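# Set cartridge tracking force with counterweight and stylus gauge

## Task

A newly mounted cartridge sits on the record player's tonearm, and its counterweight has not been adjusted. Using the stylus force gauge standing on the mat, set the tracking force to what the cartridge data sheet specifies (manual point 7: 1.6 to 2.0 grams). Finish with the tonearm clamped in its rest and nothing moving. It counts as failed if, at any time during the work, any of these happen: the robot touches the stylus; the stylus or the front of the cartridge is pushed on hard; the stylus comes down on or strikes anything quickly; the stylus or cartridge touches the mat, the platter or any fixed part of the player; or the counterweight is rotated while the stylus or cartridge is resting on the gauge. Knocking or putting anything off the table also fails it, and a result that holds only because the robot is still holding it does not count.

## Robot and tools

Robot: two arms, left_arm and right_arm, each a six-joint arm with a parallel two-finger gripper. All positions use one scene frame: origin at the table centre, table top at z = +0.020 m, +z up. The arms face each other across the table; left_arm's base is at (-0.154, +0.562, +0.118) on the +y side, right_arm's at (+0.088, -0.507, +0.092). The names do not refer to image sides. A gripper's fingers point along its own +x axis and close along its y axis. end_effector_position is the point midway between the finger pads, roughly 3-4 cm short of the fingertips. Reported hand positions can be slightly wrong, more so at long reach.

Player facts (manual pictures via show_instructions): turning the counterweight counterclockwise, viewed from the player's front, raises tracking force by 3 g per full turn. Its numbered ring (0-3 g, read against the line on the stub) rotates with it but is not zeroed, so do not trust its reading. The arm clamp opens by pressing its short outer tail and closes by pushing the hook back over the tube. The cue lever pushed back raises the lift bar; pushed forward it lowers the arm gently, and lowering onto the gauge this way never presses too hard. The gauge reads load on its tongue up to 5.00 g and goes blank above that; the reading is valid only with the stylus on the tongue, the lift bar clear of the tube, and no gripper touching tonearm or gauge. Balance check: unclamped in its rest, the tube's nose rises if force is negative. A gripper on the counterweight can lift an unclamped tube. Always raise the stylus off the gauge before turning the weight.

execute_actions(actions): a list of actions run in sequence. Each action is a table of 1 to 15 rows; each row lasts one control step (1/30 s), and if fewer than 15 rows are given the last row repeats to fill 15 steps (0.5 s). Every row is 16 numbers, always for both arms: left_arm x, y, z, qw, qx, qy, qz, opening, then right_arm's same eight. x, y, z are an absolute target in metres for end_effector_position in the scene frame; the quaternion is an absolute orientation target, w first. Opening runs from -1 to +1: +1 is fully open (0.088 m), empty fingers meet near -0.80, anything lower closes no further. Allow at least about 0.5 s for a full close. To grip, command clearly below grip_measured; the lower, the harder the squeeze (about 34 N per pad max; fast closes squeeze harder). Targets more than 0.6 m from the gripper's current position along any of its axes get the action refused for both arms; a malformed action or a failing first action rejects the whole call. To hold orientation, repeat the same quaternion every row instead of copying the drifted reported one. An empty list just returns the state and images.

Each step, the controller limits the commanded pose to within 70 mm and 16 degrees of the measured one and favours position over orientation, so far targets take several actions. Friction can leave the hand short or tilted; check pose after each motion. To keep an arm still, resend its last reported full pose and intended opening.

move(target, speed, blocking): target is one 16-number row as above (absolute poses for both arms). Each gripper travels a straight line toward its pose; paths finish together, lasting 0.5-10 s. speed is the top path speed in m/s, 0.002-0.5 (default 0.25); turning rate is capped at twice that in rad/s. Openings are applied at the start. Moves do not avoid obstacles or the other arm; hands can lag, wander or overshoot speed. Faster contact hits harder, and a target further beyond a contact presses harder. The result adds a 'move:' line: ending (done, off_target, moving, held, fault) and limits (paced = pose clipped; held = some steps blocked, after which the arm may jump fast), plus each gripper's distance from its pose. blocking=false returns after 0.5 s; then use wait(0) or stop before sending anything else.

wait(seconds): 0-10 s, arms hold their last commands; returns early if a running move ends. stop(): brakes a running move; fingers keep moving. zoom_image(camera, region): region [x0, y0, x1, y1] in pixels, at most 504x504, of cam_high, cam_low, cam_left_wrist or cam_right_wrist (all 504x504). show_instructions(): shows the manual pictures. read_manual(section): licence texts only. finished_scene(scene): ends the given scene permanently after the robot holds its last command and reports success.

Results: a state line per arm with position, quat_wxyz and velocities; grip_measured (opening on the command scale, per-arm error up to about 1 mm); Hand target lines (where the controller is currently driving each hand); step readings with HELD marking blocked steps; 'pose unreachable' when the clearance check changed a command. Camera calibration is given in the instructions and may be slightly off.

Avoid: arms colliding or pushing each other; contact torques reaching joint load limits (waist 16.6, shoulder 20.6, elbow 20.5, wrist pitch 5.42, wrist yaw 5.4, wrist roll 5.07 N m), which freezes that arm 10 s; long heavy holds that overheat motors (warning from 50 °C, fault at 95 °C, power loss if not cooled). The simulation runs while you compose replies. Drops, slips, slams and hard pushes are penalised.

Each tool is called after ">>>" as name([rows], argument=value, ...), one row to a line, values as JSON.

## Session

>>> move(target=[-0.05,0.3,0.3,0.707,0,0,-0.707,0.3,0.03,-0.12,0.3,0.579,-0.406,0.406,0.579,-0.9])

Scene clock: 6.67 s.
left_arm: end_effector_position=(-0.0516, +0.3008, +0.2939) grip_measured=+0.300 end_effector_quat_wxyz=(+0.710, -0.001, +0.008, -0.704) end_effector_velocity=(+0.000, -0.000, +0.002) end_effector_angular_velocity=(-0.013, -0.004, -0.005) | right_arm: end_effector_position=(+0.0307, -0.1224, +0.3030) grip_measured=-0.776 end_effector_quat_wxyz=(+0.579, -0.404, +0.402, +0.582) end_effector_velocity=(+0.000, -0.003, -0.000) end_effector_angular_velocity=(-0.018, +0.006, -0.007)
Joint positions: left_arm=[ 0.068  1.003  0.135  0.854  0.734 -0.003  0.054] | right_arm=[-0.04   1.75   1.72  -1.188  0.058  0.156  0.001]
Joint velocities: left_arm=[ 0.002  0.017 -0.002  0.037  0.007 -0.007 -0.   ] | right_arm=[-0.002  0.002  0.007 -0.022 -0.007  0.007  0.   ]
Motor temperatures (°C, as the motors report them): left_arm=[19 31 24 26 22 21] | right_arm=[19 35 29 27 23 19]
Heat: left arm: hottest shoulder 31 °C (+0.0 °C/min); right arm: hottest shoulder 35 °C (+18.1 °C/min).
Hand target (left_arm): -0.050, +0.299, +0.299; +0.708, -0.000, -0.001, -0.706
Hand target (right_arm): +0.029, -0.120, +0.301; +0.579, -0.406, +0.405, +0.580
Off the commanded pose (left_arm): 0.006 m, 1 deg.
Off the commanded pose (right_arm): 0.004 m, 1 deg.
move: done
camera_calibration (this result's frames):
cam_left_wrist: T_world_to_cam=[[-0.999067, 0.00283011, 0.0431003, -0.0573274], [-0.0390319, 0.368174, -0.928937, 0.187435], [-0.0184974, -0.929752, -0.36772, 0.46476], [0, 0, 0, 1]] pos_world=[-0.0413611, 0.363265, 0.347488]
cam_right_wrist: T_world_to_cam=[[0.999577, 0.0288431, -0.00375517, -0.0162006], [0.0288141, -0.999556, -0.00755515, -0.0917264], [-0.00397141, 0.00744375, -0.999964, 0.380782], [0, 0, 0, 1]] pos_world=[0.0203491, -0.0940529, 0.380014]

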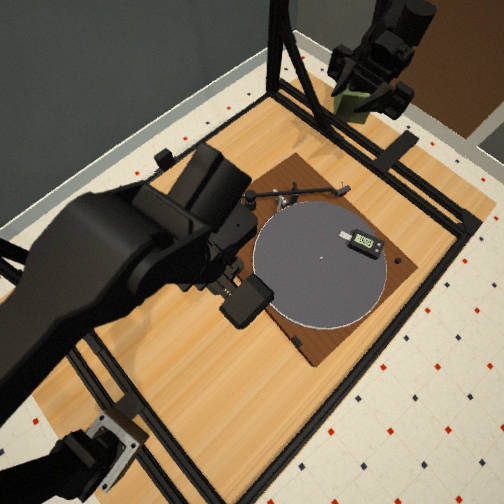

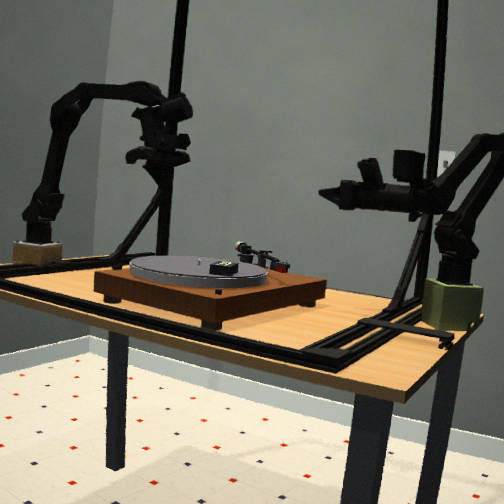

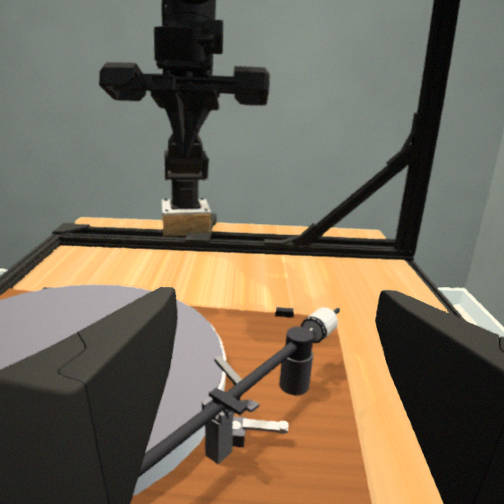

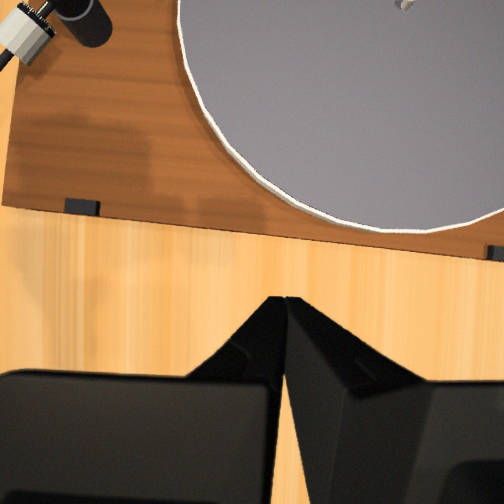

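>>> move(target=[-0.06,0.16,0.3,0.579,0.406,0.406,-0.579,-0.9,-0.2,-0.07,0.16,0.887,0,0,0.462,0.3])

Scene clock: 15.77 s.
left_arm: end_effector_position=(-0.0618, +0.1630, +0.2974) grip_measured=-0.780 end_effector_quat_wxyz=(+0.575, +0.407, +0.408, -0.581) end_effector_velocity=(+0.002, +0.003, -0.001) end_effector_angular_velocity=(+0.013, -0.016, +0.012) | right_arm: end_effector_position=(-0.2015, -0.0706, +0.1724) grip_measured=+0.300 end_effector_quat_wxyz=(+0.890, +0.011, +0.018, +0.456) end_effector_velocity=(+0.001, +0.001, -0.005) end_effector_angular_velocity=(-0.001, -0.036, +0.027)
Joint positions: left_arm=[-0.412  1.83   1.693 -1.104  0.095  0.25   0.001] | right_arm=[0.665 2.495 1.576 0.613 1.497 0.341 0.054]
Joint velocities: left_arm=[-0.002 -0.002 -0.002 -0.007 -0.022 -0.007 -0.   ] | right_arm=[-0.002  0.042 -0.076  0.491 -0.022 -0.403 -0.   ]
Motor temperatures (°C, as the motors report them): left_arm=[19 31 26 27 22 21] | right_arm=[19 36 31 27 23 19]
Heat: left arm: hottest shoulder 31 °C (+0.0 °C/min); right arm: hottest shoulder 36 °C (+11.4 °C/min).
Hand target (left_arm): -0.061, +0.160, +0.299; +0.578, +0.407, +0.406, -0.580
Hand target (right_arm): -0.200, -0.073, +0.160; +0.890, -0.004, +0.010, +0.456
Off the commanded pose (left_arm): 0.004 m, 1 deg.
Off the commanded pose (right_arm): 0.013 m, 3 deg.
move: off_target (right_arm)
camera_calibration (this result's frames):
cam_left_wrist: T_world_to_cam=[[-0.999442, -0.0199075, 0.0268115, -0.0587634], [-0.019254, 0.999516, 0.0244144, -0.144191], [-0.0272846, 0.0238845, -0.999342, 0.369563], [0, 0, 0, 1]] pos_world=[-0.0514235, 0.134125, 0.374416]
cam_right_wrist: T_world_to_cam=[[0.818078, -0.574918, -0.0147581, 0.136652], [-0.219982, -0.289107, -0.931679, 0.125122], [0.531372, 0.765432, -0.362984, 0.300453], [0, 0, 0, 1]] pos_world=[-0.24392, -0.115239, 0.22765]

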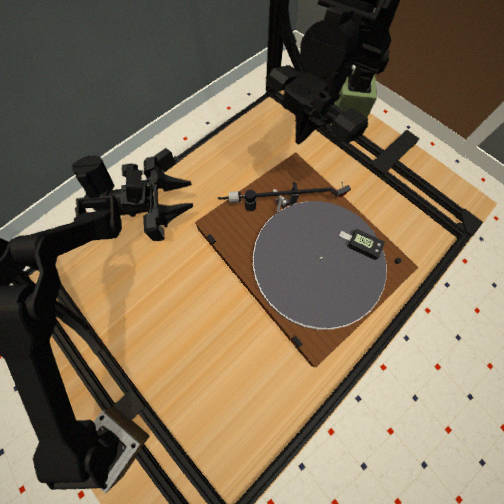

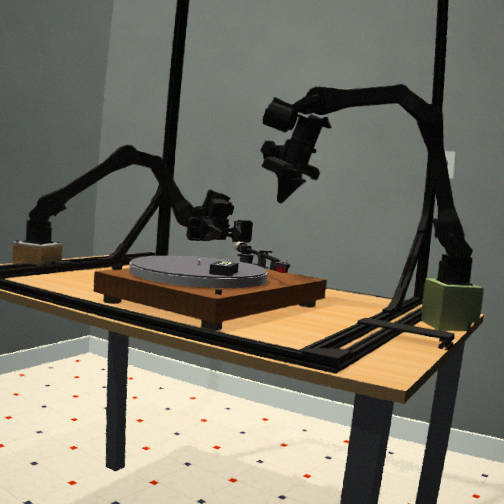

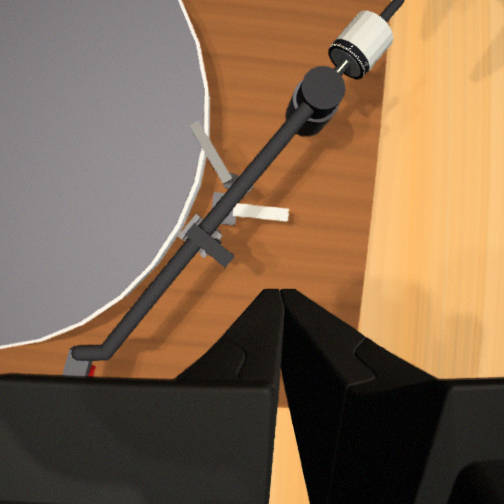

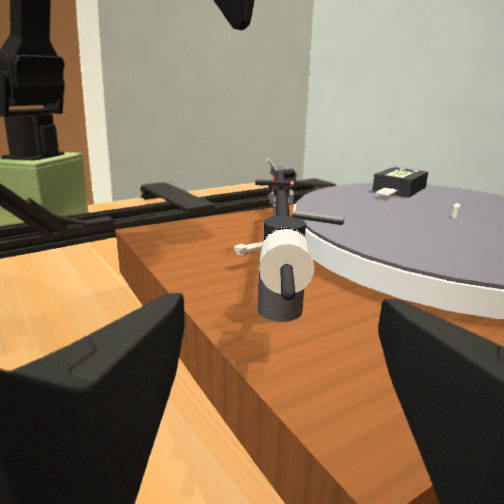

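>>> move(target=[-0.06,0.159,0.195,0.839,0.15,0.437,-0.289,-0.9,-0.158,-0.012,0.138,0.895,0,0,0.446,0.3], speed=0.1)

Scene clock: 28.47 s.
left_arm: end_effector_position=(-0.0599, +0.1572, +0.2011) grip_measured=-0.780 end_effector_quat_wxyz=(+0.839, +0.145, +0.436, -0.293) end_effector_velocity=(-0.000, +0.005, -0.001) end_effector_angular_velocity=(+0.014, -0.010, +0.020) | right_arm: end_effector_position=(-0.1584, -0.0138, +0.1455) grip_measured=+0.300 end_effector_quat_wxyz=(+0.895, +0.006, +0.003, +0.445) end_effector_velocity=(+0.001, +0.001, +0.001) end_effector_angular_velocity=(-0.008, -0.013, +0.005)
Joint positions: left_arm=[-0.598  1.825  1.208 -0.5   -0.433 -0.731  0.001] | right_arm=[0.524 2.652 1.652 1.    1.383 0.015 0.054]
Joint velocities: left_arm=[-0.007 -0.002 -0.002 -0.022 -0.022 -0.022 -0.   ] | right_arm=[-0.002 -0.002 -0.002  0.007 -0.007 -0.022 -0.   ]
Motor temperatures (°C, as the motors report them): left_arm=[19 33 27 27 22 21] | right_arm=[19 39 31 28 23 19]
Heat: left arm: hottest shoulder 33 °C (+4.2 °C/min); right arm: hottest shoulder 39 °C (+12.7 °C/min).
Hand target (left_arm): -0.060, +0.160, +0.195; +0.839, +0.151, +0.437, -0.288
Hand target (right_arm): -0.158, -0.012, +0.138; +0.895, -0.000, +0.001, +0.446
Off the commanded pose (left_arm): 0.006 m, 1 deg.
Off the commanded pose (right_arm): 0.008 m, 1 deg.
move: done
camera_calibration (this result's frames):
cam_left_wrist: T_world_to_cam=[[-0.602996, -0.796814, 0.0385126, 0.0890739], [-0.778541, 0.577265, -0.246251, -0.0606927], [0.173984, -0.178472, -0.968441, 0.311148], [0, 0, 0, 1]] pos_world=[-0.0476755, 0.161542, 0.282952]
cam_right_wrist: T_world_to_cam=[[0.804265, -0.594226, 0.0072482, 0.12804], [-0.198115, -0.279601, -0.939454, 0.130747], [0.560275, 0.754134, -0.342598, 0.225726], [0, 0, 0, 1]] pos_world=[-0.203544, -0.0575863, 0.199236]

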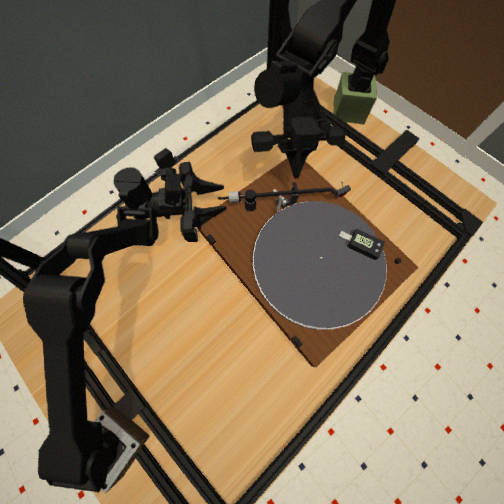

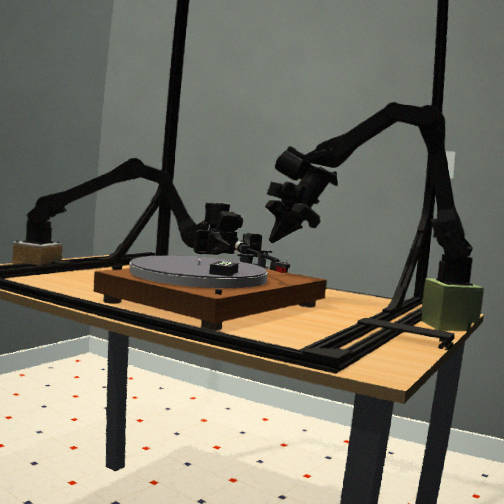

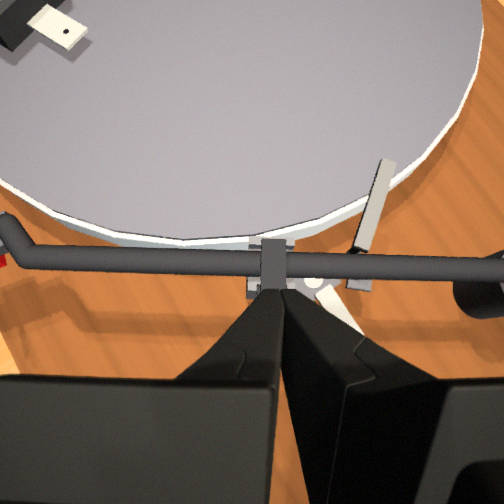

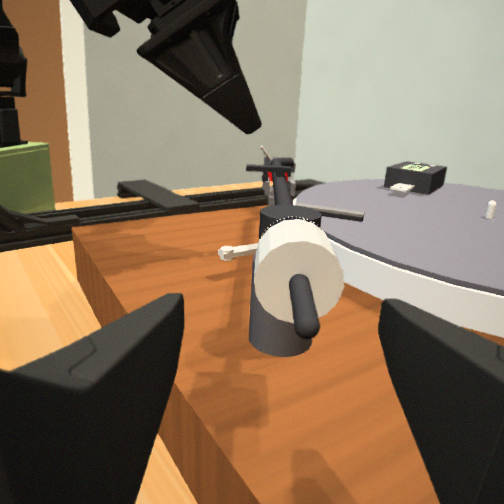

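Back 4 mm and press.

>>> move(target=[-0.0635,0.161,0.162,0.839,0.15,0.437,-0.289,-0.9,-0.154,-0.015,0.135,0.895,0,0,0.446,0.3], speed=0.015)

>>> move(target=[-0.075,0.17,0.2,0.839,0.15,0.437,-0.289,-0.9,-0.154,-0.015,0.135,0.895,0,0,0.446,0.3], speed=0.04)

Scene clock: 35.37 s.
left_arm: end_effector_position=(-0.0629, +0.1584, +0.1770) grip_measured=-0.780 end_effector_quat_wxyz=(+0.843, +0.139, +0.428, -0.294) end_effector_velocity=(-0.004, +0.006, -0.007) end_effector_angular_velocity=(+0.020, +0.005, -0.017) | right_arm: end_effector_position=(-0.1568, -0.0144, +0.1454) grip_measured=+0.300 end_effector_quat_wxyz=(+0.895, +0.014, +0.005, +0.446) end_effector_velocity=(-0.000, +0.002, +0.002) end_effector_angular_velocity=(-0.005, -0.002, +0.005)
Joint positions: left_arm=[-0.611  1.853  1.13  -0.381 -0.451 -0.742  0.001] | right_arm=[0.522 2.653 1.643 1.032 1.38  0.008 0.054]
Joint velocities: left_arm=[-0.007 -0.002 -0.027  0.007  0.007  0.007 -0.   ] | right_arm=[-0.002 -0.007  0.002 -0.022 -0.007  0.007 -0.   ]
Motor temperatures (°C, as the motors report them): left_arm=[19 33 27 27 22 21] | right_arm=[19 41 31 29 23 19]
Heat: left arm: hottest shoulder 33 °C (+3.4 °C/min); right arm: hottest shoulder 41 °C (+13.6 °C/min).
Hand target (left_arm): -0.063, +0.162, +0.162; +0.839, +0.150, +0.437, -0.289
Hand target (right_arm): -0.154, -0.015, +0.135; +0.895, +0.000, +0.000, +0.446
Off the commanded pose (left_arm): 0.015 m, 2 deg.
Off the commanded pose (right_arm): 0.011 m, 2 deg.
move: off_target (left_arm, right_arm)
camera_calibration (this result's frames):
cam_left_wrist: T_world_to_cam=[[-0.600621, -0.798337, 0.043733, 0.088661], [-0.777321, 0.570257, -0.265665, -0.0650171], [0.187151, -0.193559, -0.963073, 0.29083], [0, 0, 0, 1]] pos_world=[-0.0517168, 0.164151, 0.25894]
cam_right_wrist: T_world_to_cam=[[0.804939, -0.593318, -0.00681311, 0.128513], [-0.206092, -0.268795, -0.940891, 0.129844], [0.556416, 0.758764, -0.338642, 0.224174], [0, 0, 0, 1]] pos_world=[-0.20142, -0.0589448, 0.198959]

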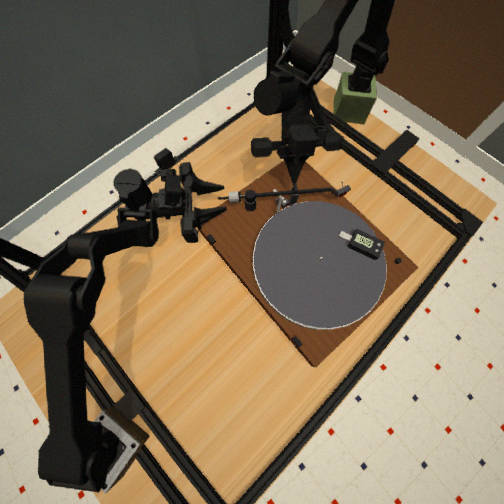

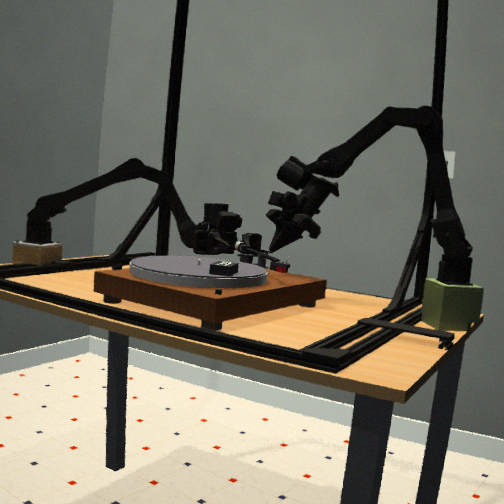

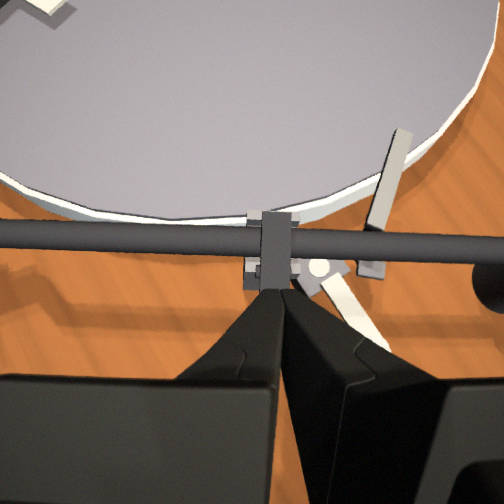

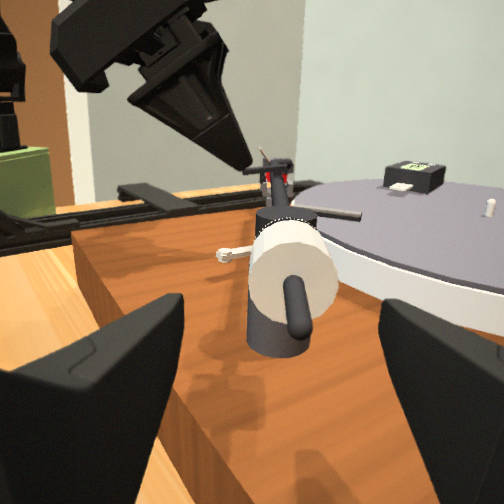

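Scene clock: 36.40 s.
left_arm: end_effector_position=(-0.0745, +0.1745, +0.1894) grip_measured=-0.780 end_effector_quat_wxyz=(+0.836, +0.162, +0.442, -0.283) end_effector_velocity=(-0.000, +0.008, -0.002) end_effector_angular_velocity=(+0.034, -0.003, +0.006) | right_arm: end_effector_position=(-0.1568, -0.0144, +0.1454) grip_measured=+0.300 end_effector_quat_wxyz=(+0.895, +0.013, +0.004, +0.446) end_effector_velocity=(-0.000, +0.002, +0.003) end_effector_angular_velocity=(+0.005, +0.002, +0.005)
Joint positions: left_arm=[-0.638  1.805  1.149 -0.521 -0.452 -0.774  0.001] | right_arm=[0.522 2.653 1.643 1.032 1.38  0.007 0.054]
Joint velocities: left_arm=[-0.002 -0.002 -0.002 -0.037 -0.007 -0.007 -0.   ] | right_arm=[-0.002 -0.002  0.002  0.007 -0.007 -0.007 -0.   ]
Motor temperatures (°C, as the motors report them): left_arm=[19 33 27 27 22 21] | right_arm=[19 41 31 29 23 19]
Heat: left arm: hottest shoulder 33 °C (+3.3 °C/min); right arm: hottest shoulder 41 °C (+13.2 °C/min).
Hand target (left_arm): -0.075, +0.170, +0.200; +0.839, +0.150, +0.437, -0.289
Hand target (right_arm): -0.154, -0.015, +0.135; +0.895, -0.000, +0.000, +0.446
Off the commanded pose (left_arm): 0.012 m, 2 deg.
Off the commanded pose (right_arm): 0.011 m, 2 deg.
move: off_target (left_arm, right_arm)
camera_calibration (this result's frames):
cam_left_wrist: T_world_to_cam=[[-0.601033, -0.799208, 0.00505573, 0.101445], [-0.780042, 0.585219, -0.221478, -0.0910363], [0.174048, -0.137059, -0.975152, 0.299508], [0, 0, 0, 1]] pos_world=[-0.0621692, 0.175402, 0.271391]
cam_right_wrist: T_world_to_cam=[[0.80494, -0.593322, -0.00642393, 0.128456], [-0.20576, -0.268961, -0.940916, 0.129932], [0.556538, 0.758702, -0.338579, 0.224196], [0, 0, 0, 1]] pos_world=[-0.201438, -0.0589358, 0.198988]

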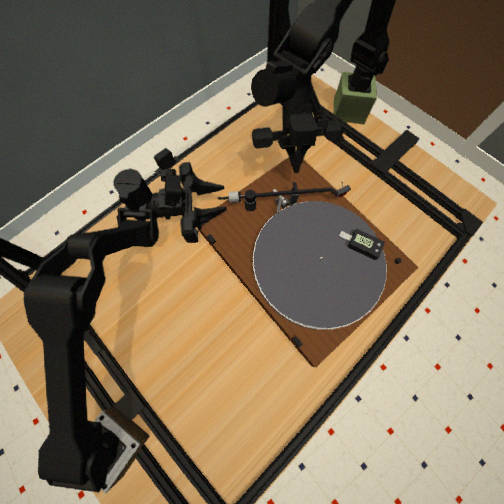

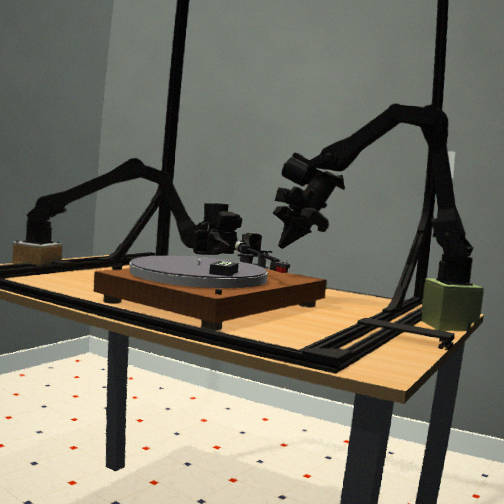

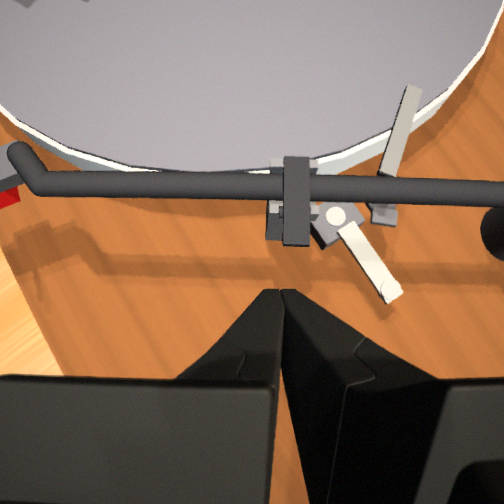

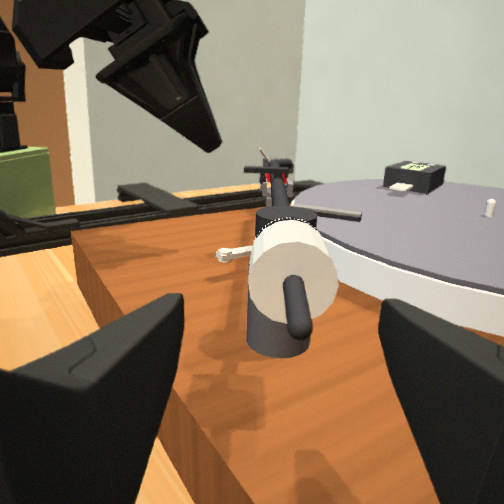

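>>> move(target=[-0.0645,0.161,0.195,0.839,0.15,0.437,-0.289,-0.9,-0.14,0.0,0.14,0.895,0,0,0.446,0.3], speed=0.03)

>>> move(target=[-0.065,0.163,0.15,0.839,0.15,0.437,-0.289,-0.9,-0.14,0.0,0.14,0.895,0,0,0.446,0.3], speed=0.015)

Scene clock: 42.27 s.
left_arm: end_effector_position=(-0.0652, +0.1656, +0.1937) grip_measured=-0.780 end_effector_quat_wxyz=(+0.839, +0.153, +0.437, -0.286) end_effector_velocity=(-0.000, +0.001, -0.000) end_effector_angular_velocity=(+0.004, -0.004, +0.007) | right_arm: end_effector_position=(-0.1406, -0.0009, +0.1439) grip_measured=+0.300 end_effector_quat_wxyz=(+0.895, +0.007, +0.002, +0.445) end_effector_velocity=(-0.004, +0.001, +0.001) end_effector_angular_velocity=(+0.010, +0.010, +0.024)
Joint positions: left_arm=[-0.615  1.819  1.175 -0.501 -0.449 -0.75   0.001] | right_arm=[0.48  2.654 1.642 1.021 1.34  0.006 0.054]
Joint velocities: left_arm=[-0.002  0.002  0.002 -0.007 -0.007 -0.007  0.   ] | right_arm=[ 0.002 -0.002 -0.002  0.007 -0.022  0.007 -0.   ]
Motor temperatures (°C, as the motors report them): left_arm=[19 34 27 27 22 21] | right_arm=[19 42 31 29 23 19]
Heat: left arm: hottest shoulder 34 °C (+4.3 °C/min); right arm: hottest shoulder 42 °C (+12.8 °C/min).
Hand target (left_arm): -0.065, +0.161, +0.195; +0.839, +0.150, +0.437, -0.289
Hand target (right_arm): -0.140, +0.000, +0.140; +0.895, -0.000, -0.000, +0.446
Off the commanded pose (left_arm): 0.005 m, 0 deg.
Off the commanded pose (right_arm): 0.004 m, 1 deg.
move: done
camera_calibration (this result's frames):
cam_left_wrist: T_world_to_cam=[[-0.599025, -0.800507, 0.0189375, 0.0975513], [-0.780171, 0.578156, -0.238893, -0.0731403], [0.180287, -0.157877, -0.970861, 0.303864], [0, 0, 0, 1]] pos_world=[-0.0534089, 0.16835, 0.27569]
cam_right_wrist: T_world_to_cam=[[0.804026, -0.594552, 0.00712996, 0.121389], [-0.197152, -0.277888, -0.940165, 0.136548], [0.560958, 0.754511, -0.340646, 0.2053], [0, 0, 0, 1]] pos_world=[-0.185844, -0.0447842, 0.197446]

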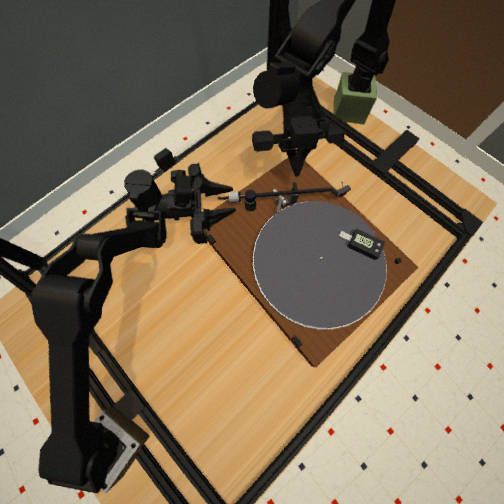

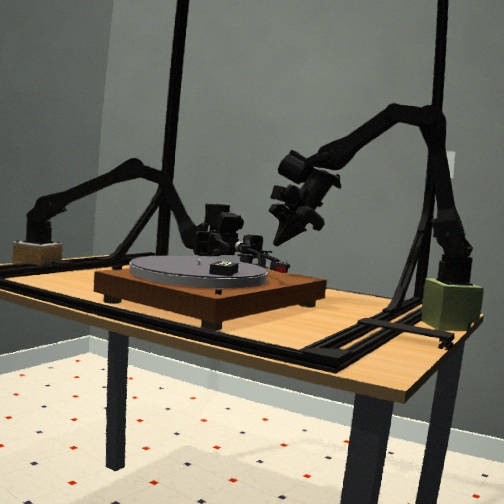

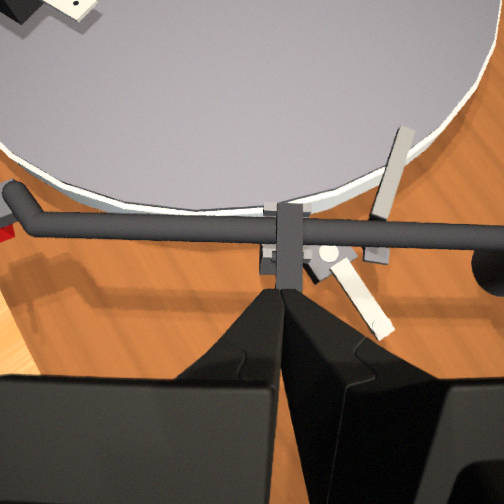

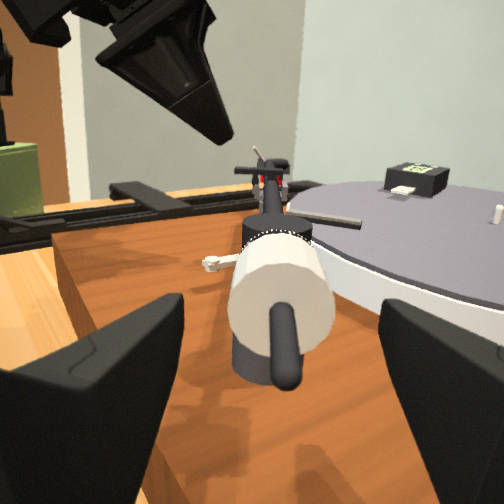

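Scene clock: 45.40 s.
left_arm: end_effector_position=(-0.0652, +0.1616, +0.1574) grip_measured=-0.780 end_effector_quat_wxyz=(+0.841, +0.145, +0.433, -0.291) end_effector_velocity=(-0.002, +0.001, -0.001) end_effector_angular_velocity=(+0.004, +0.010, +0.000) | right_arm: end_effector_position=(-0.1407, -0.0008, +0.1439) grip_measured=+0.300 end_effector_quat_wxyz=(+0.895, +0.007, +0.002, +0.445) end_effector_velocity=(+0.001, +0.001, +0.001) end_effector_angular_velocity=(+0.001, -0.001, +0.005)
Joint positions: left_arm=[-0.615  1.886  1.094 -0.332 -0.449 -0.75   0.001] | right_arm=[0.48  2.654 1.642 1.021 1.339 0.006 0.054]
Joint velocities: left_arm=[-0.002 -0.002 -0.002 -0.007  0.007 -0.007 -0.   ] | right_arm=[-0.002 -0.002 -0.002  0.007 -0.007 -0.007 -0.   ]
Motor temperatures (°C, as the motors report them): left_arm=[19 34 27 27 22 21] | right_arm=[19 43 31 29 23 19]
Heat: left arm: hottest shoulder 34 °C (+4.0 °C/min); right arm: hottest shoulder 43 °C (+13.2 °C/min).
Hand target (left_arm): -0.065, +0.163, +0.150; +0.839, +0.150, +0.437, -0.289
Hand target (right_arm): -0.140, -0.000, +0.140; +0.895, +0.000, +0.000, +0.446
Off the commanded pose (left_arm): 0.008 m, 1 deg.
Off the commanded pose (right_arm): 0.004 m, 1 deg.
move: done
camera_calibration (this result's frames):
cam_left_wrist: T_world_to_cam=[[-0.599548, -0.799584, 0.0347392, 0.092371], [-0.779439, 0.573487, -0.252166, -0.0766354], [0.181706, -0.178263, -0.96706, 0.270808], [0, 0, 0, 1]] pos_world=[-0.053559, 0.166083, 0.239354]
cam_right_wrist: T_world_to_cam=[[0.804252, -0.594245, 0.00713075, 0.121479], [-0.197044, -0.277961, -0.940166, 0.136564], [0.560671, 0.754725, -0.340643, 0.205259], [0, 0, 0, 1]] pos_world=[-0.185873, -0.0447669, 0.197447]

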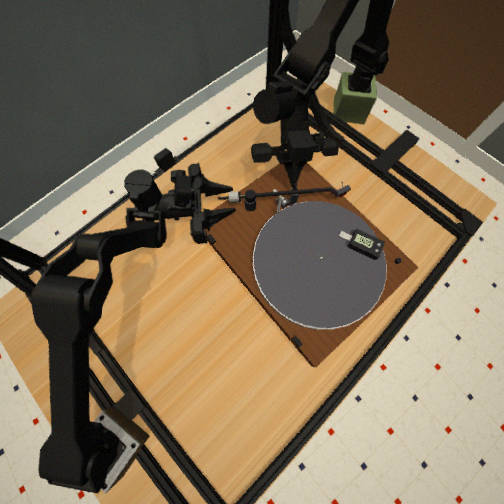

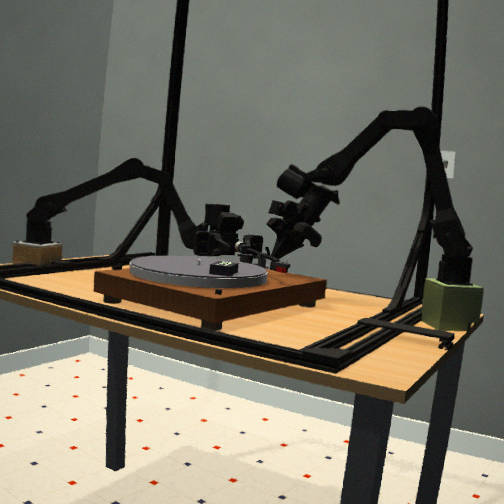

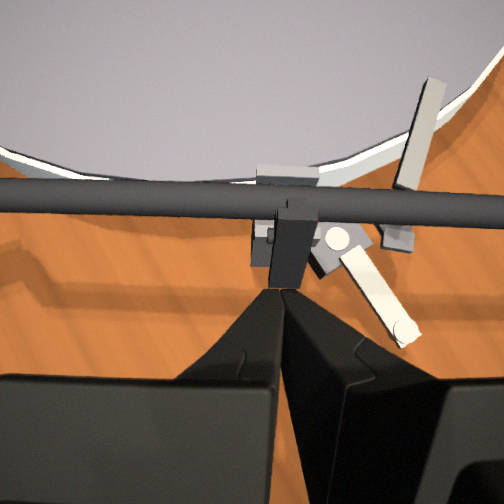

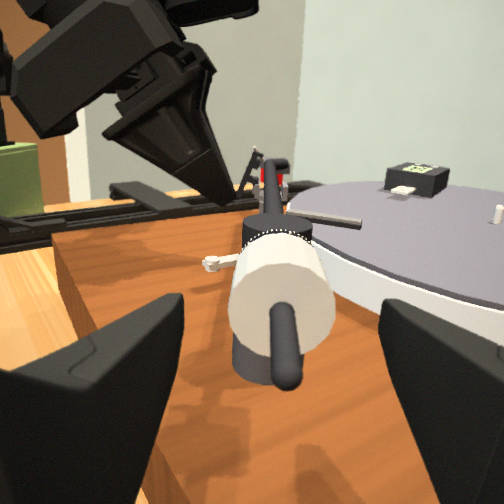

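>>> move(target=[-0.078,0.175,0.23,0.839,0.15,0.437,-0.289,-0.9,-0.14,0.0,0.14,0.895,0,0,0.446,0.3], speed=0.08)

>>> move(target=[0,0.176,0.2,0.359,0.516,0.251,-0.736,-0.2,-0.135,0.007,0.138,0.895,0,0,0.446,0])

Scene clock: 53.77 s.
left_arm: end_effector_position=(-0.0778, +0.1785, +0.2194) grip_measured=-0.780 end_effector_quat_wxyz=(+0.835, +0.162, +0.443, -0.284) end_effector_velocity=(+0.002, +0.006, -0.002) end_effector_angular_velocity=(+0.018, -0.012, +0.024) | right_arm: end_effector_position=(-0.1407, -0.0009, +0.1437) grip_measured=+0.300 end_effector_quat_wxyz=(+0.895, +0.007, +0.002, +0.445) end_effector_velocity=(-0.002, +0.003, +0.002) end_effector_angular_velocity=(-0.023, -0.025, +0.019)
Joint positions: left_arm=[-0.647  1.75   1.21  -0.64  -0.453 -0.782  0.001] | right_arm=[0.48  2.655 1.642 1.021 1.339 0.006 0.054]
Joint velocities: left_arm=[-0.002 -0.002 -0.007 -0.022 -0.022 -0.022 -0.   ] | right_arm=[-0.002 -0.007  0.002 -0.022 -0.022 -0.022 -0.   ]
Motor temperatures (°C, as the motors report them): left_arm=[19 34 27 27 22 21] | right_arm=[19 46 32 29 23 19]
Heat: left arm: hottest shoulder 34 °C (+3.3 °C/min); right arm: hottest shoulder 46 °C (+14.5 °C/min).
Hand target (left_arm): -0.078, +0.175, +0.230; +0.839, +0.150, +0.437, -0.289
Hand target (right_arm): -0.140, -0.000, +0.140; +0.895, -0.000, -0.000, +0.446
Off the commanded pose (left_arm): 0.011 m, 2 deg.
Off the commanded pose (right_arm): 0.004 m, 1 deg.
move: off_target (left_arm)
camera_calibration (this result's frames):
cam_left_wrist: T_world_to_cam=[[-0.60178, -0.798631, 0.00703559, 0.101885], [-0.780068, 0.585856, -0.219697, -0.0898199], [0.171335, -0.137698, -0.975543, 0.3299], [0, 0, 0, 1]] pos_world=[-0.0652768, 0.179417, 0.301382]
cam_right_wrist: T_world_to_cam=[[0.804248, -0.594242, 0.00788244, 0.121352], [-0.196529, -0.278454, -0.940128, 0.136444], [0.560858, 0.754546, -0.340732, 0.205236], [0, 0, 0, 1]] pos_world=[-0.18589, -0.0447539, 0.197248]

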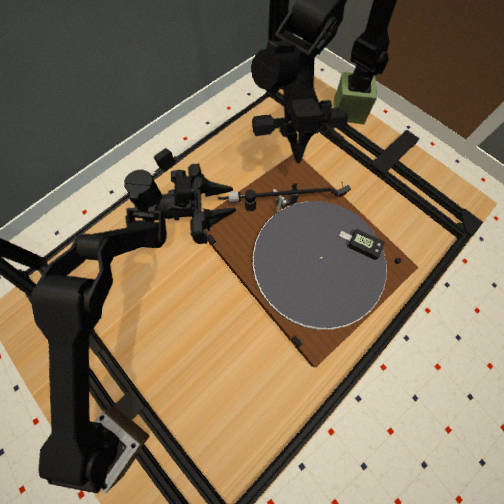

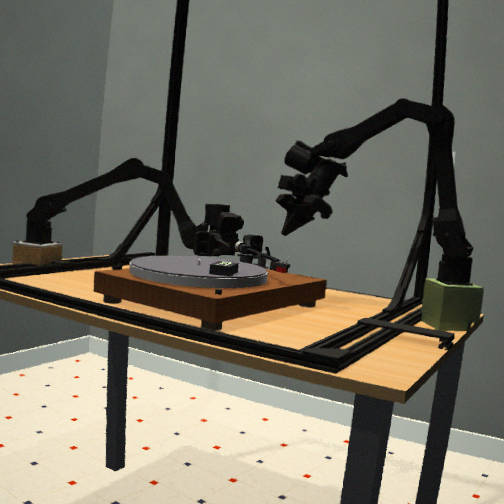

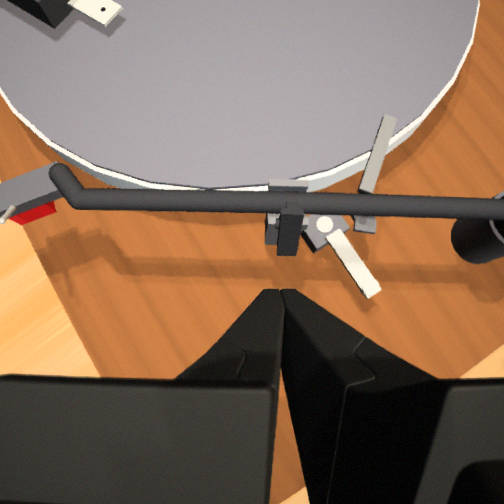

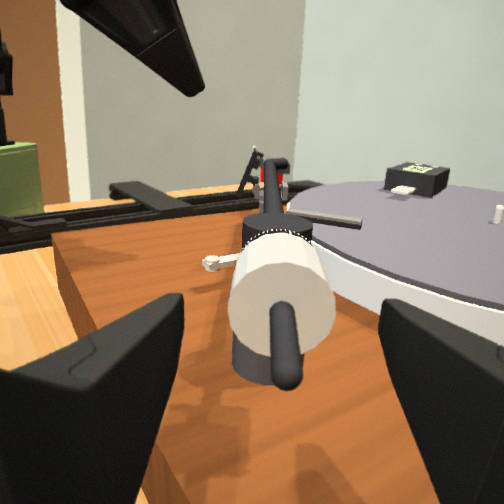

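Scene clock: 57.40 s.
left_arm: end_effector_position=(-0.0017, +0.1787, +0.1994) grip_measured=-0.200 end_effector_quat_wxyz=(+0.359, +0.516, +0.252, -0.735) end_effector_velocity=(+0.003, +0.003, +0.001) end_effector_angular_velocity=(+0.020, -0.015, -0.001) | right_arm: end_effector_position=(-0.1358, +0.0053, +0.1455) grip_measured=+0.000 end_effector_quat_wxyz=(+0.895, +0.008, +0.003, +0.446) end_effector_velocity=(-0.001, +0.002, +0.001) end_effector_angular_velocity=(+0.001, -0.001, +0.020)
Joint positions: left_arm=[-0.182  2.01   1.559 -0.973  0.316  1.13   0.029] | right_arm=[0.465 2.655 1.651 1.016 1.323 0.006 0.039]
Joint velocities: left_arm=[ 0.002  0.002  0.012 -0.022 -0.022  0.007 -0.   ] | right_arm=[-0.002 -0.002 -0.002  0.007 -0.022 -0.007  0.   ]
Motor temperatures (°C, as the motors report them): left_arm=[19 35 27 27 22 21] | right_arm=[19 46 32 29 23 19]
Heat: left arm: hottest shoulder 35 °C (+4.2 °C/min); right arm: hottest shoulder 46 °C (+13.6 °C/min).
Hand target (left_arm): +0.000, +0.176, +0.200; -0.360, -0.514, -0.250, +0.737
Hand target (right_arm): -0.135, +0.007, +0.138; +0.895, -0.000, +0.000, +0.446
Off the commanded pose (left_arm): 0.003 m, 0 deg.
Off the commanded pose (right_arm): 0.008 m, 1 deg.
move: done
camera_calibration (this result's frames):
cam_left_wrist: T_world_to_cam=[[-0.803789, 0.594569, 0.0202717, -0.103932], [0.5949, 0.80354, 0.0204373, -0.119438], [-0.00413774, 0.0284869, -0.999586, 0.272153], [0, 0, 0, 1]] pos_world=[-0.0113595, 0.150016, 0.276588]
cam_right_wrist: T_world_to_cam=[[0.80494, -0.593339, 0.004598, 0.121642], [-0.198132, -0.276079, -0.940491, 0.140628], [0.5593, 0.756128, -0.339786, 0.198157], [0, 0, 0, 1]] pos_world=[-0.180881, -0.0388322, 0.199031]

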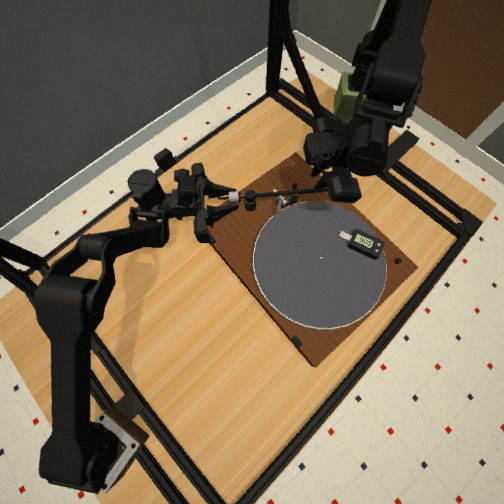

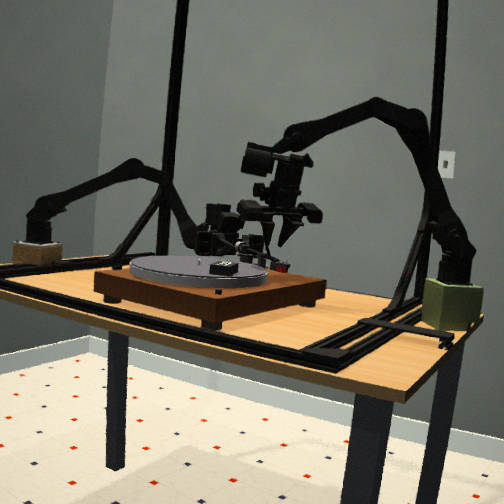

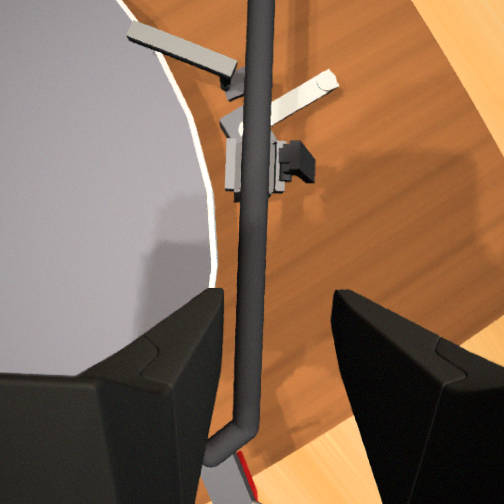

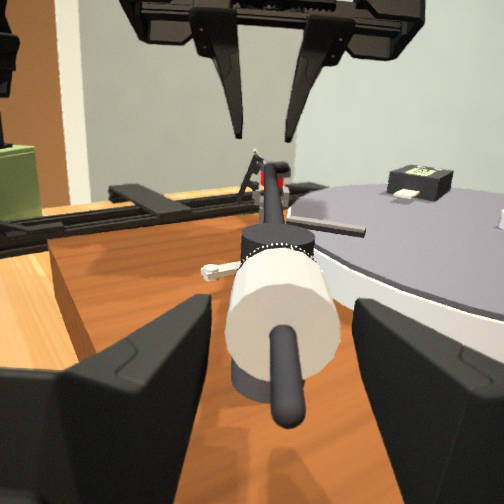

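>>> move(target=[-0.001,0.165,0.195,0.359,0.516,0.251,-0.736,-0.2,-0.135,0.007,0.13,0.887,0.117,0.058,0.442,0], speed=0.1)

>>> move(target=[-0.001,0.166,0.158,0.359,0.516,0.251,-0.736,-0.3,-0.135,0.007,0.13,0.887,0.117,0.058,0.442,0], speed=0.03)

Scene clock: 64.27 s.
left_arm: end_effector_position=(-0.0022, +0.1691, +0.1949) grip_measured=-0.200 end_effector_quat_wxyz=(+0.357, +0.516, +0.253, -0.736) end_effector_velocity=(+0.002, +0.000, +0.002) end_effector_angular_velocity=(+0.003, -0.006, +0.010) | right_arm: end_effector_position=(-0.1351, +0.0078, +0.1535) grip_measured=+0.000 end_effector_quat_wxyz=(+0.889, +0.122, +0.052, +0.438) end_effector_velocity=(+0.001, +0.001, -0.000) end_effector_angular_velocity=(+0.008, +0.012, +0.005)
Joint positions: left_arm=[-0.193  2.049  1.597 -0.975  0.316  1.12   0.029] | right_arm=[0.461 2.656 1.67  1.045 1.33  0.209 0.039]
Joint velocities: left_arm=[ 0.002 -0.002  0.007 -0.007 -0.007 -0.007 -0.   ] | right_arm=[-0.002 -0.002 -0.002 -0.007 -0.007  0.022 -0.   ]
Motor temperatures (°C, as the motors report them): left_arm=[19 35 28 27 22 21] | right_arm=[19 47 32 30 23 20]
Heat: left arm: hottest shoulder 35 °C (+4.1 °C/min); right arm: hottest shoulder 47 °C (+12.2 °C/min).
Hand target (left_arm): -0.001, +0.165, +0.195; -0.359, -0.516, -0.251, +0.736
Hand target (right_arm): -0.134, +0.006, +0.130; +0.887, +0.117, +0.057, +0.442
Off the commanded pose (left_arm): 0.004 m, 0 deg.
Off the commanded pose (right_arm): 0.024 m, 1 deg.
move: off_target (right_arm)
camera_calibration (this result's frames):
cam_left_wrist: T_world_to_cam=[[-0.802401, 0.596263, 0.0249646, -0.0997634], [0.596736, 0.802171, 0.0206975, -0.111137], [-0.00768469, 0.0315049, -0.999474, 0.26741], [0, 0, 0, 1]] pos_world=[-0.0116759, 0.140211, 0.27206]
cam_right_wrist: T_world_to_cam=[[0.777142, -0.581055, -0.241711, 0.156484], [-0.378232, -0.124275, -0.917331, 0.119914], [0.502982, 0.80432, -0.316353, 0.187013], [0, 0, 0, 1]] pos_world=[-0.170319, -0.0445902, 0.206987]

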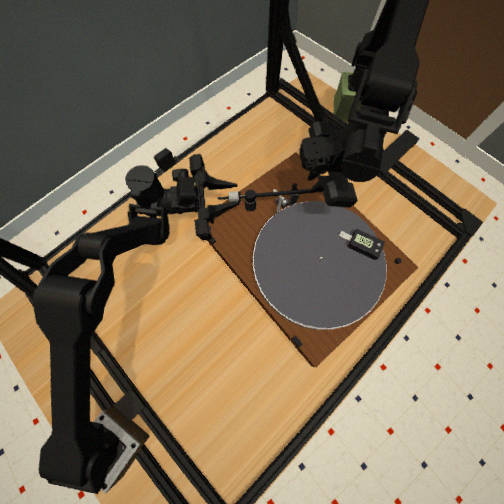

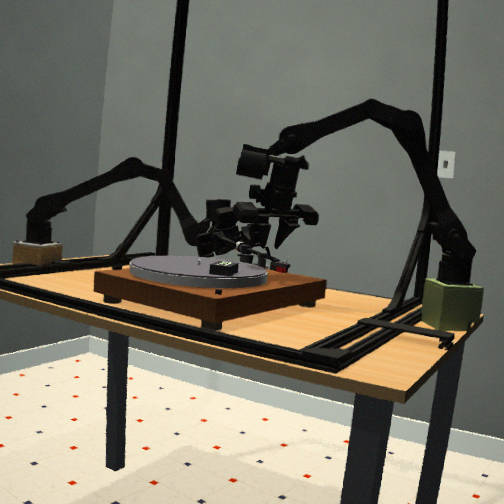

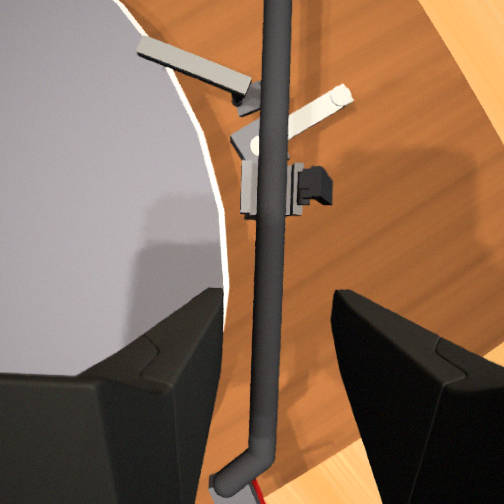

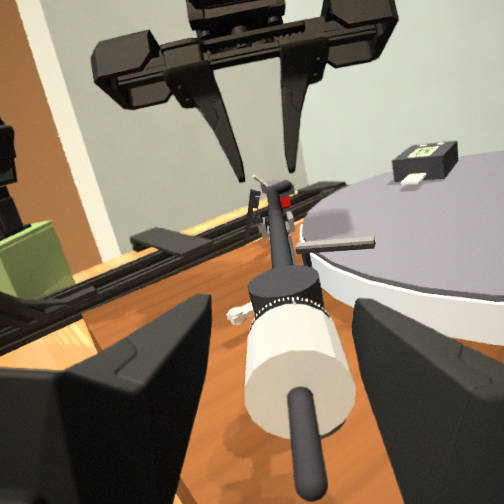

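Scene clock: 65.80 s.
left_arm: end_effector_position=(+0.0004, +0.1641, +0.1644) grip_measured=-0.300 end_effector_quat_wxyz=(+0.364, +0.516, +0.244, -0.736) end_effector_velocity=(-0.001, -0.002, +0.001) end_effector_angular_velocity=(-0.005, +0.009, +0.017) | right_arm: end_effector_position=(-0.1354, +0.0081, +0.1559) grip_measured=+0.000 end_effector_quat_wxyz=(+0.888, +0.129, +0.055, +0.437) end_effector_velocity=(+0.000, +0.001, +0.002) end_effector_angular_velocity=(-0.006, -0.008, +0.005)
Joint positions: left_arm=[-0.193  2.085  1.524 -0.843  0.316  1.12   0.024] | right_arm=[0.461 2.652 1.672 1.044 1.33  0.22  0.039]
Joint velocities: left_arm=[-0.002 -0.002 -0.002  0.007  0.007 -0.022 -0.   ] | right_arm=[-0.002 -0.007 -0.002 -0.007 -0.007 -0.007 -0.   ]
Motor temperatures (°C, as the motors report them): left_arm=[19 35 28 27 22 21] | right_arm=[19 47 32 30 23 20]
Heat: left arm: hottest shoulder 35 °C (+4.0 °C/min); right arm: hottest shoulder 47 °C (+12.1 °C/min).
Hand target (left_arm): -0.001, +0.166, +0.158; -0.359, -0.516, -0.251, +0.736
Hand target (right_arm): -0.134, +0.006, +0.131; +0.887, +0.117, +0.057, +0.442
Off the commanded pose (left_arm): 0.007 m, 1 deg.
Off the commanded pose (right_arm): 0.026 m, 2 deg.
move: off_target (right_arm)
camera_calibration (this result's frames):
cam_left_wrist: T_world_to_cam=[[-0.802553, 0.596556, 0.00540436, -0.0907283], [0.596576, 0.802478, 0.0112115, -0.106521], [0.0023514, 0.0122219, -0.999923, 0.240365], [0, 0, 0, 1]] pos_world=[-0.00983154, 0.136668, 0.242031]
cam_right_wrist: T_world_to_cam=[[0.774256, -0.578301, -0.257091, 0.159494], [-0.389175, -0.114718, -0.913993, 0.119957], [0.49907, 0.807718, -0.313881, 0.186674], [0, 0, 0, 1]] pos_world=[-0.169968, -0.0447837, 0.209238]

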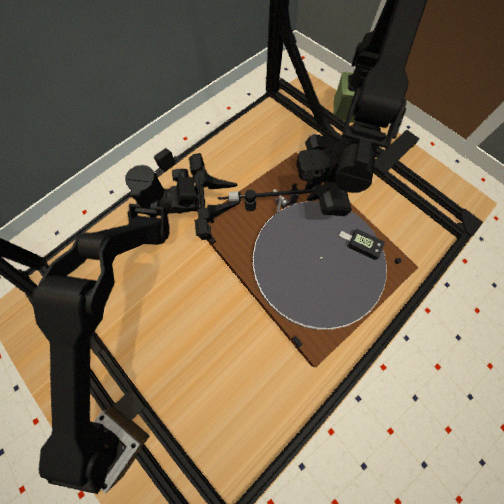

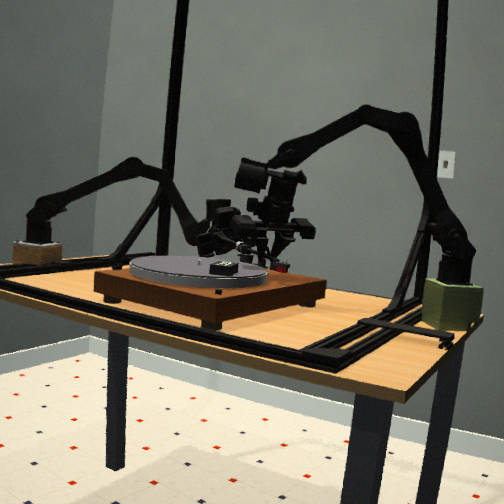

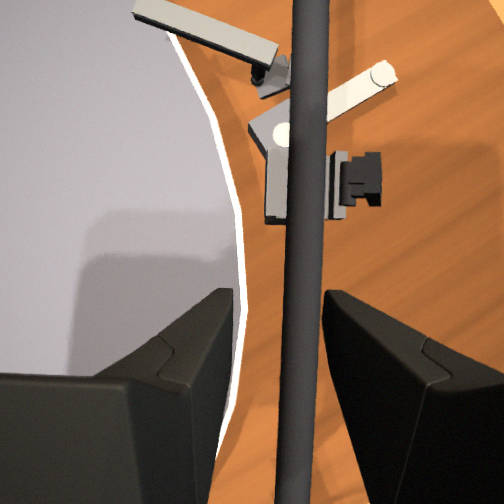

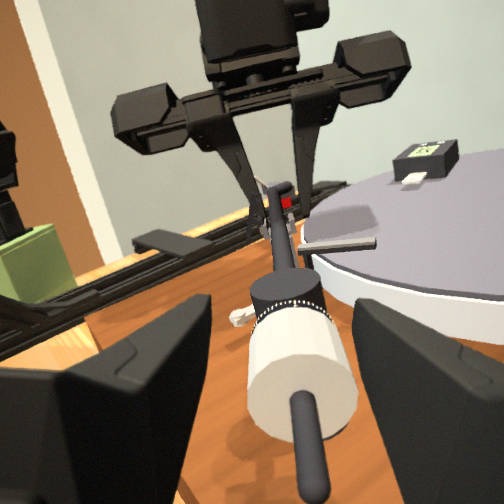

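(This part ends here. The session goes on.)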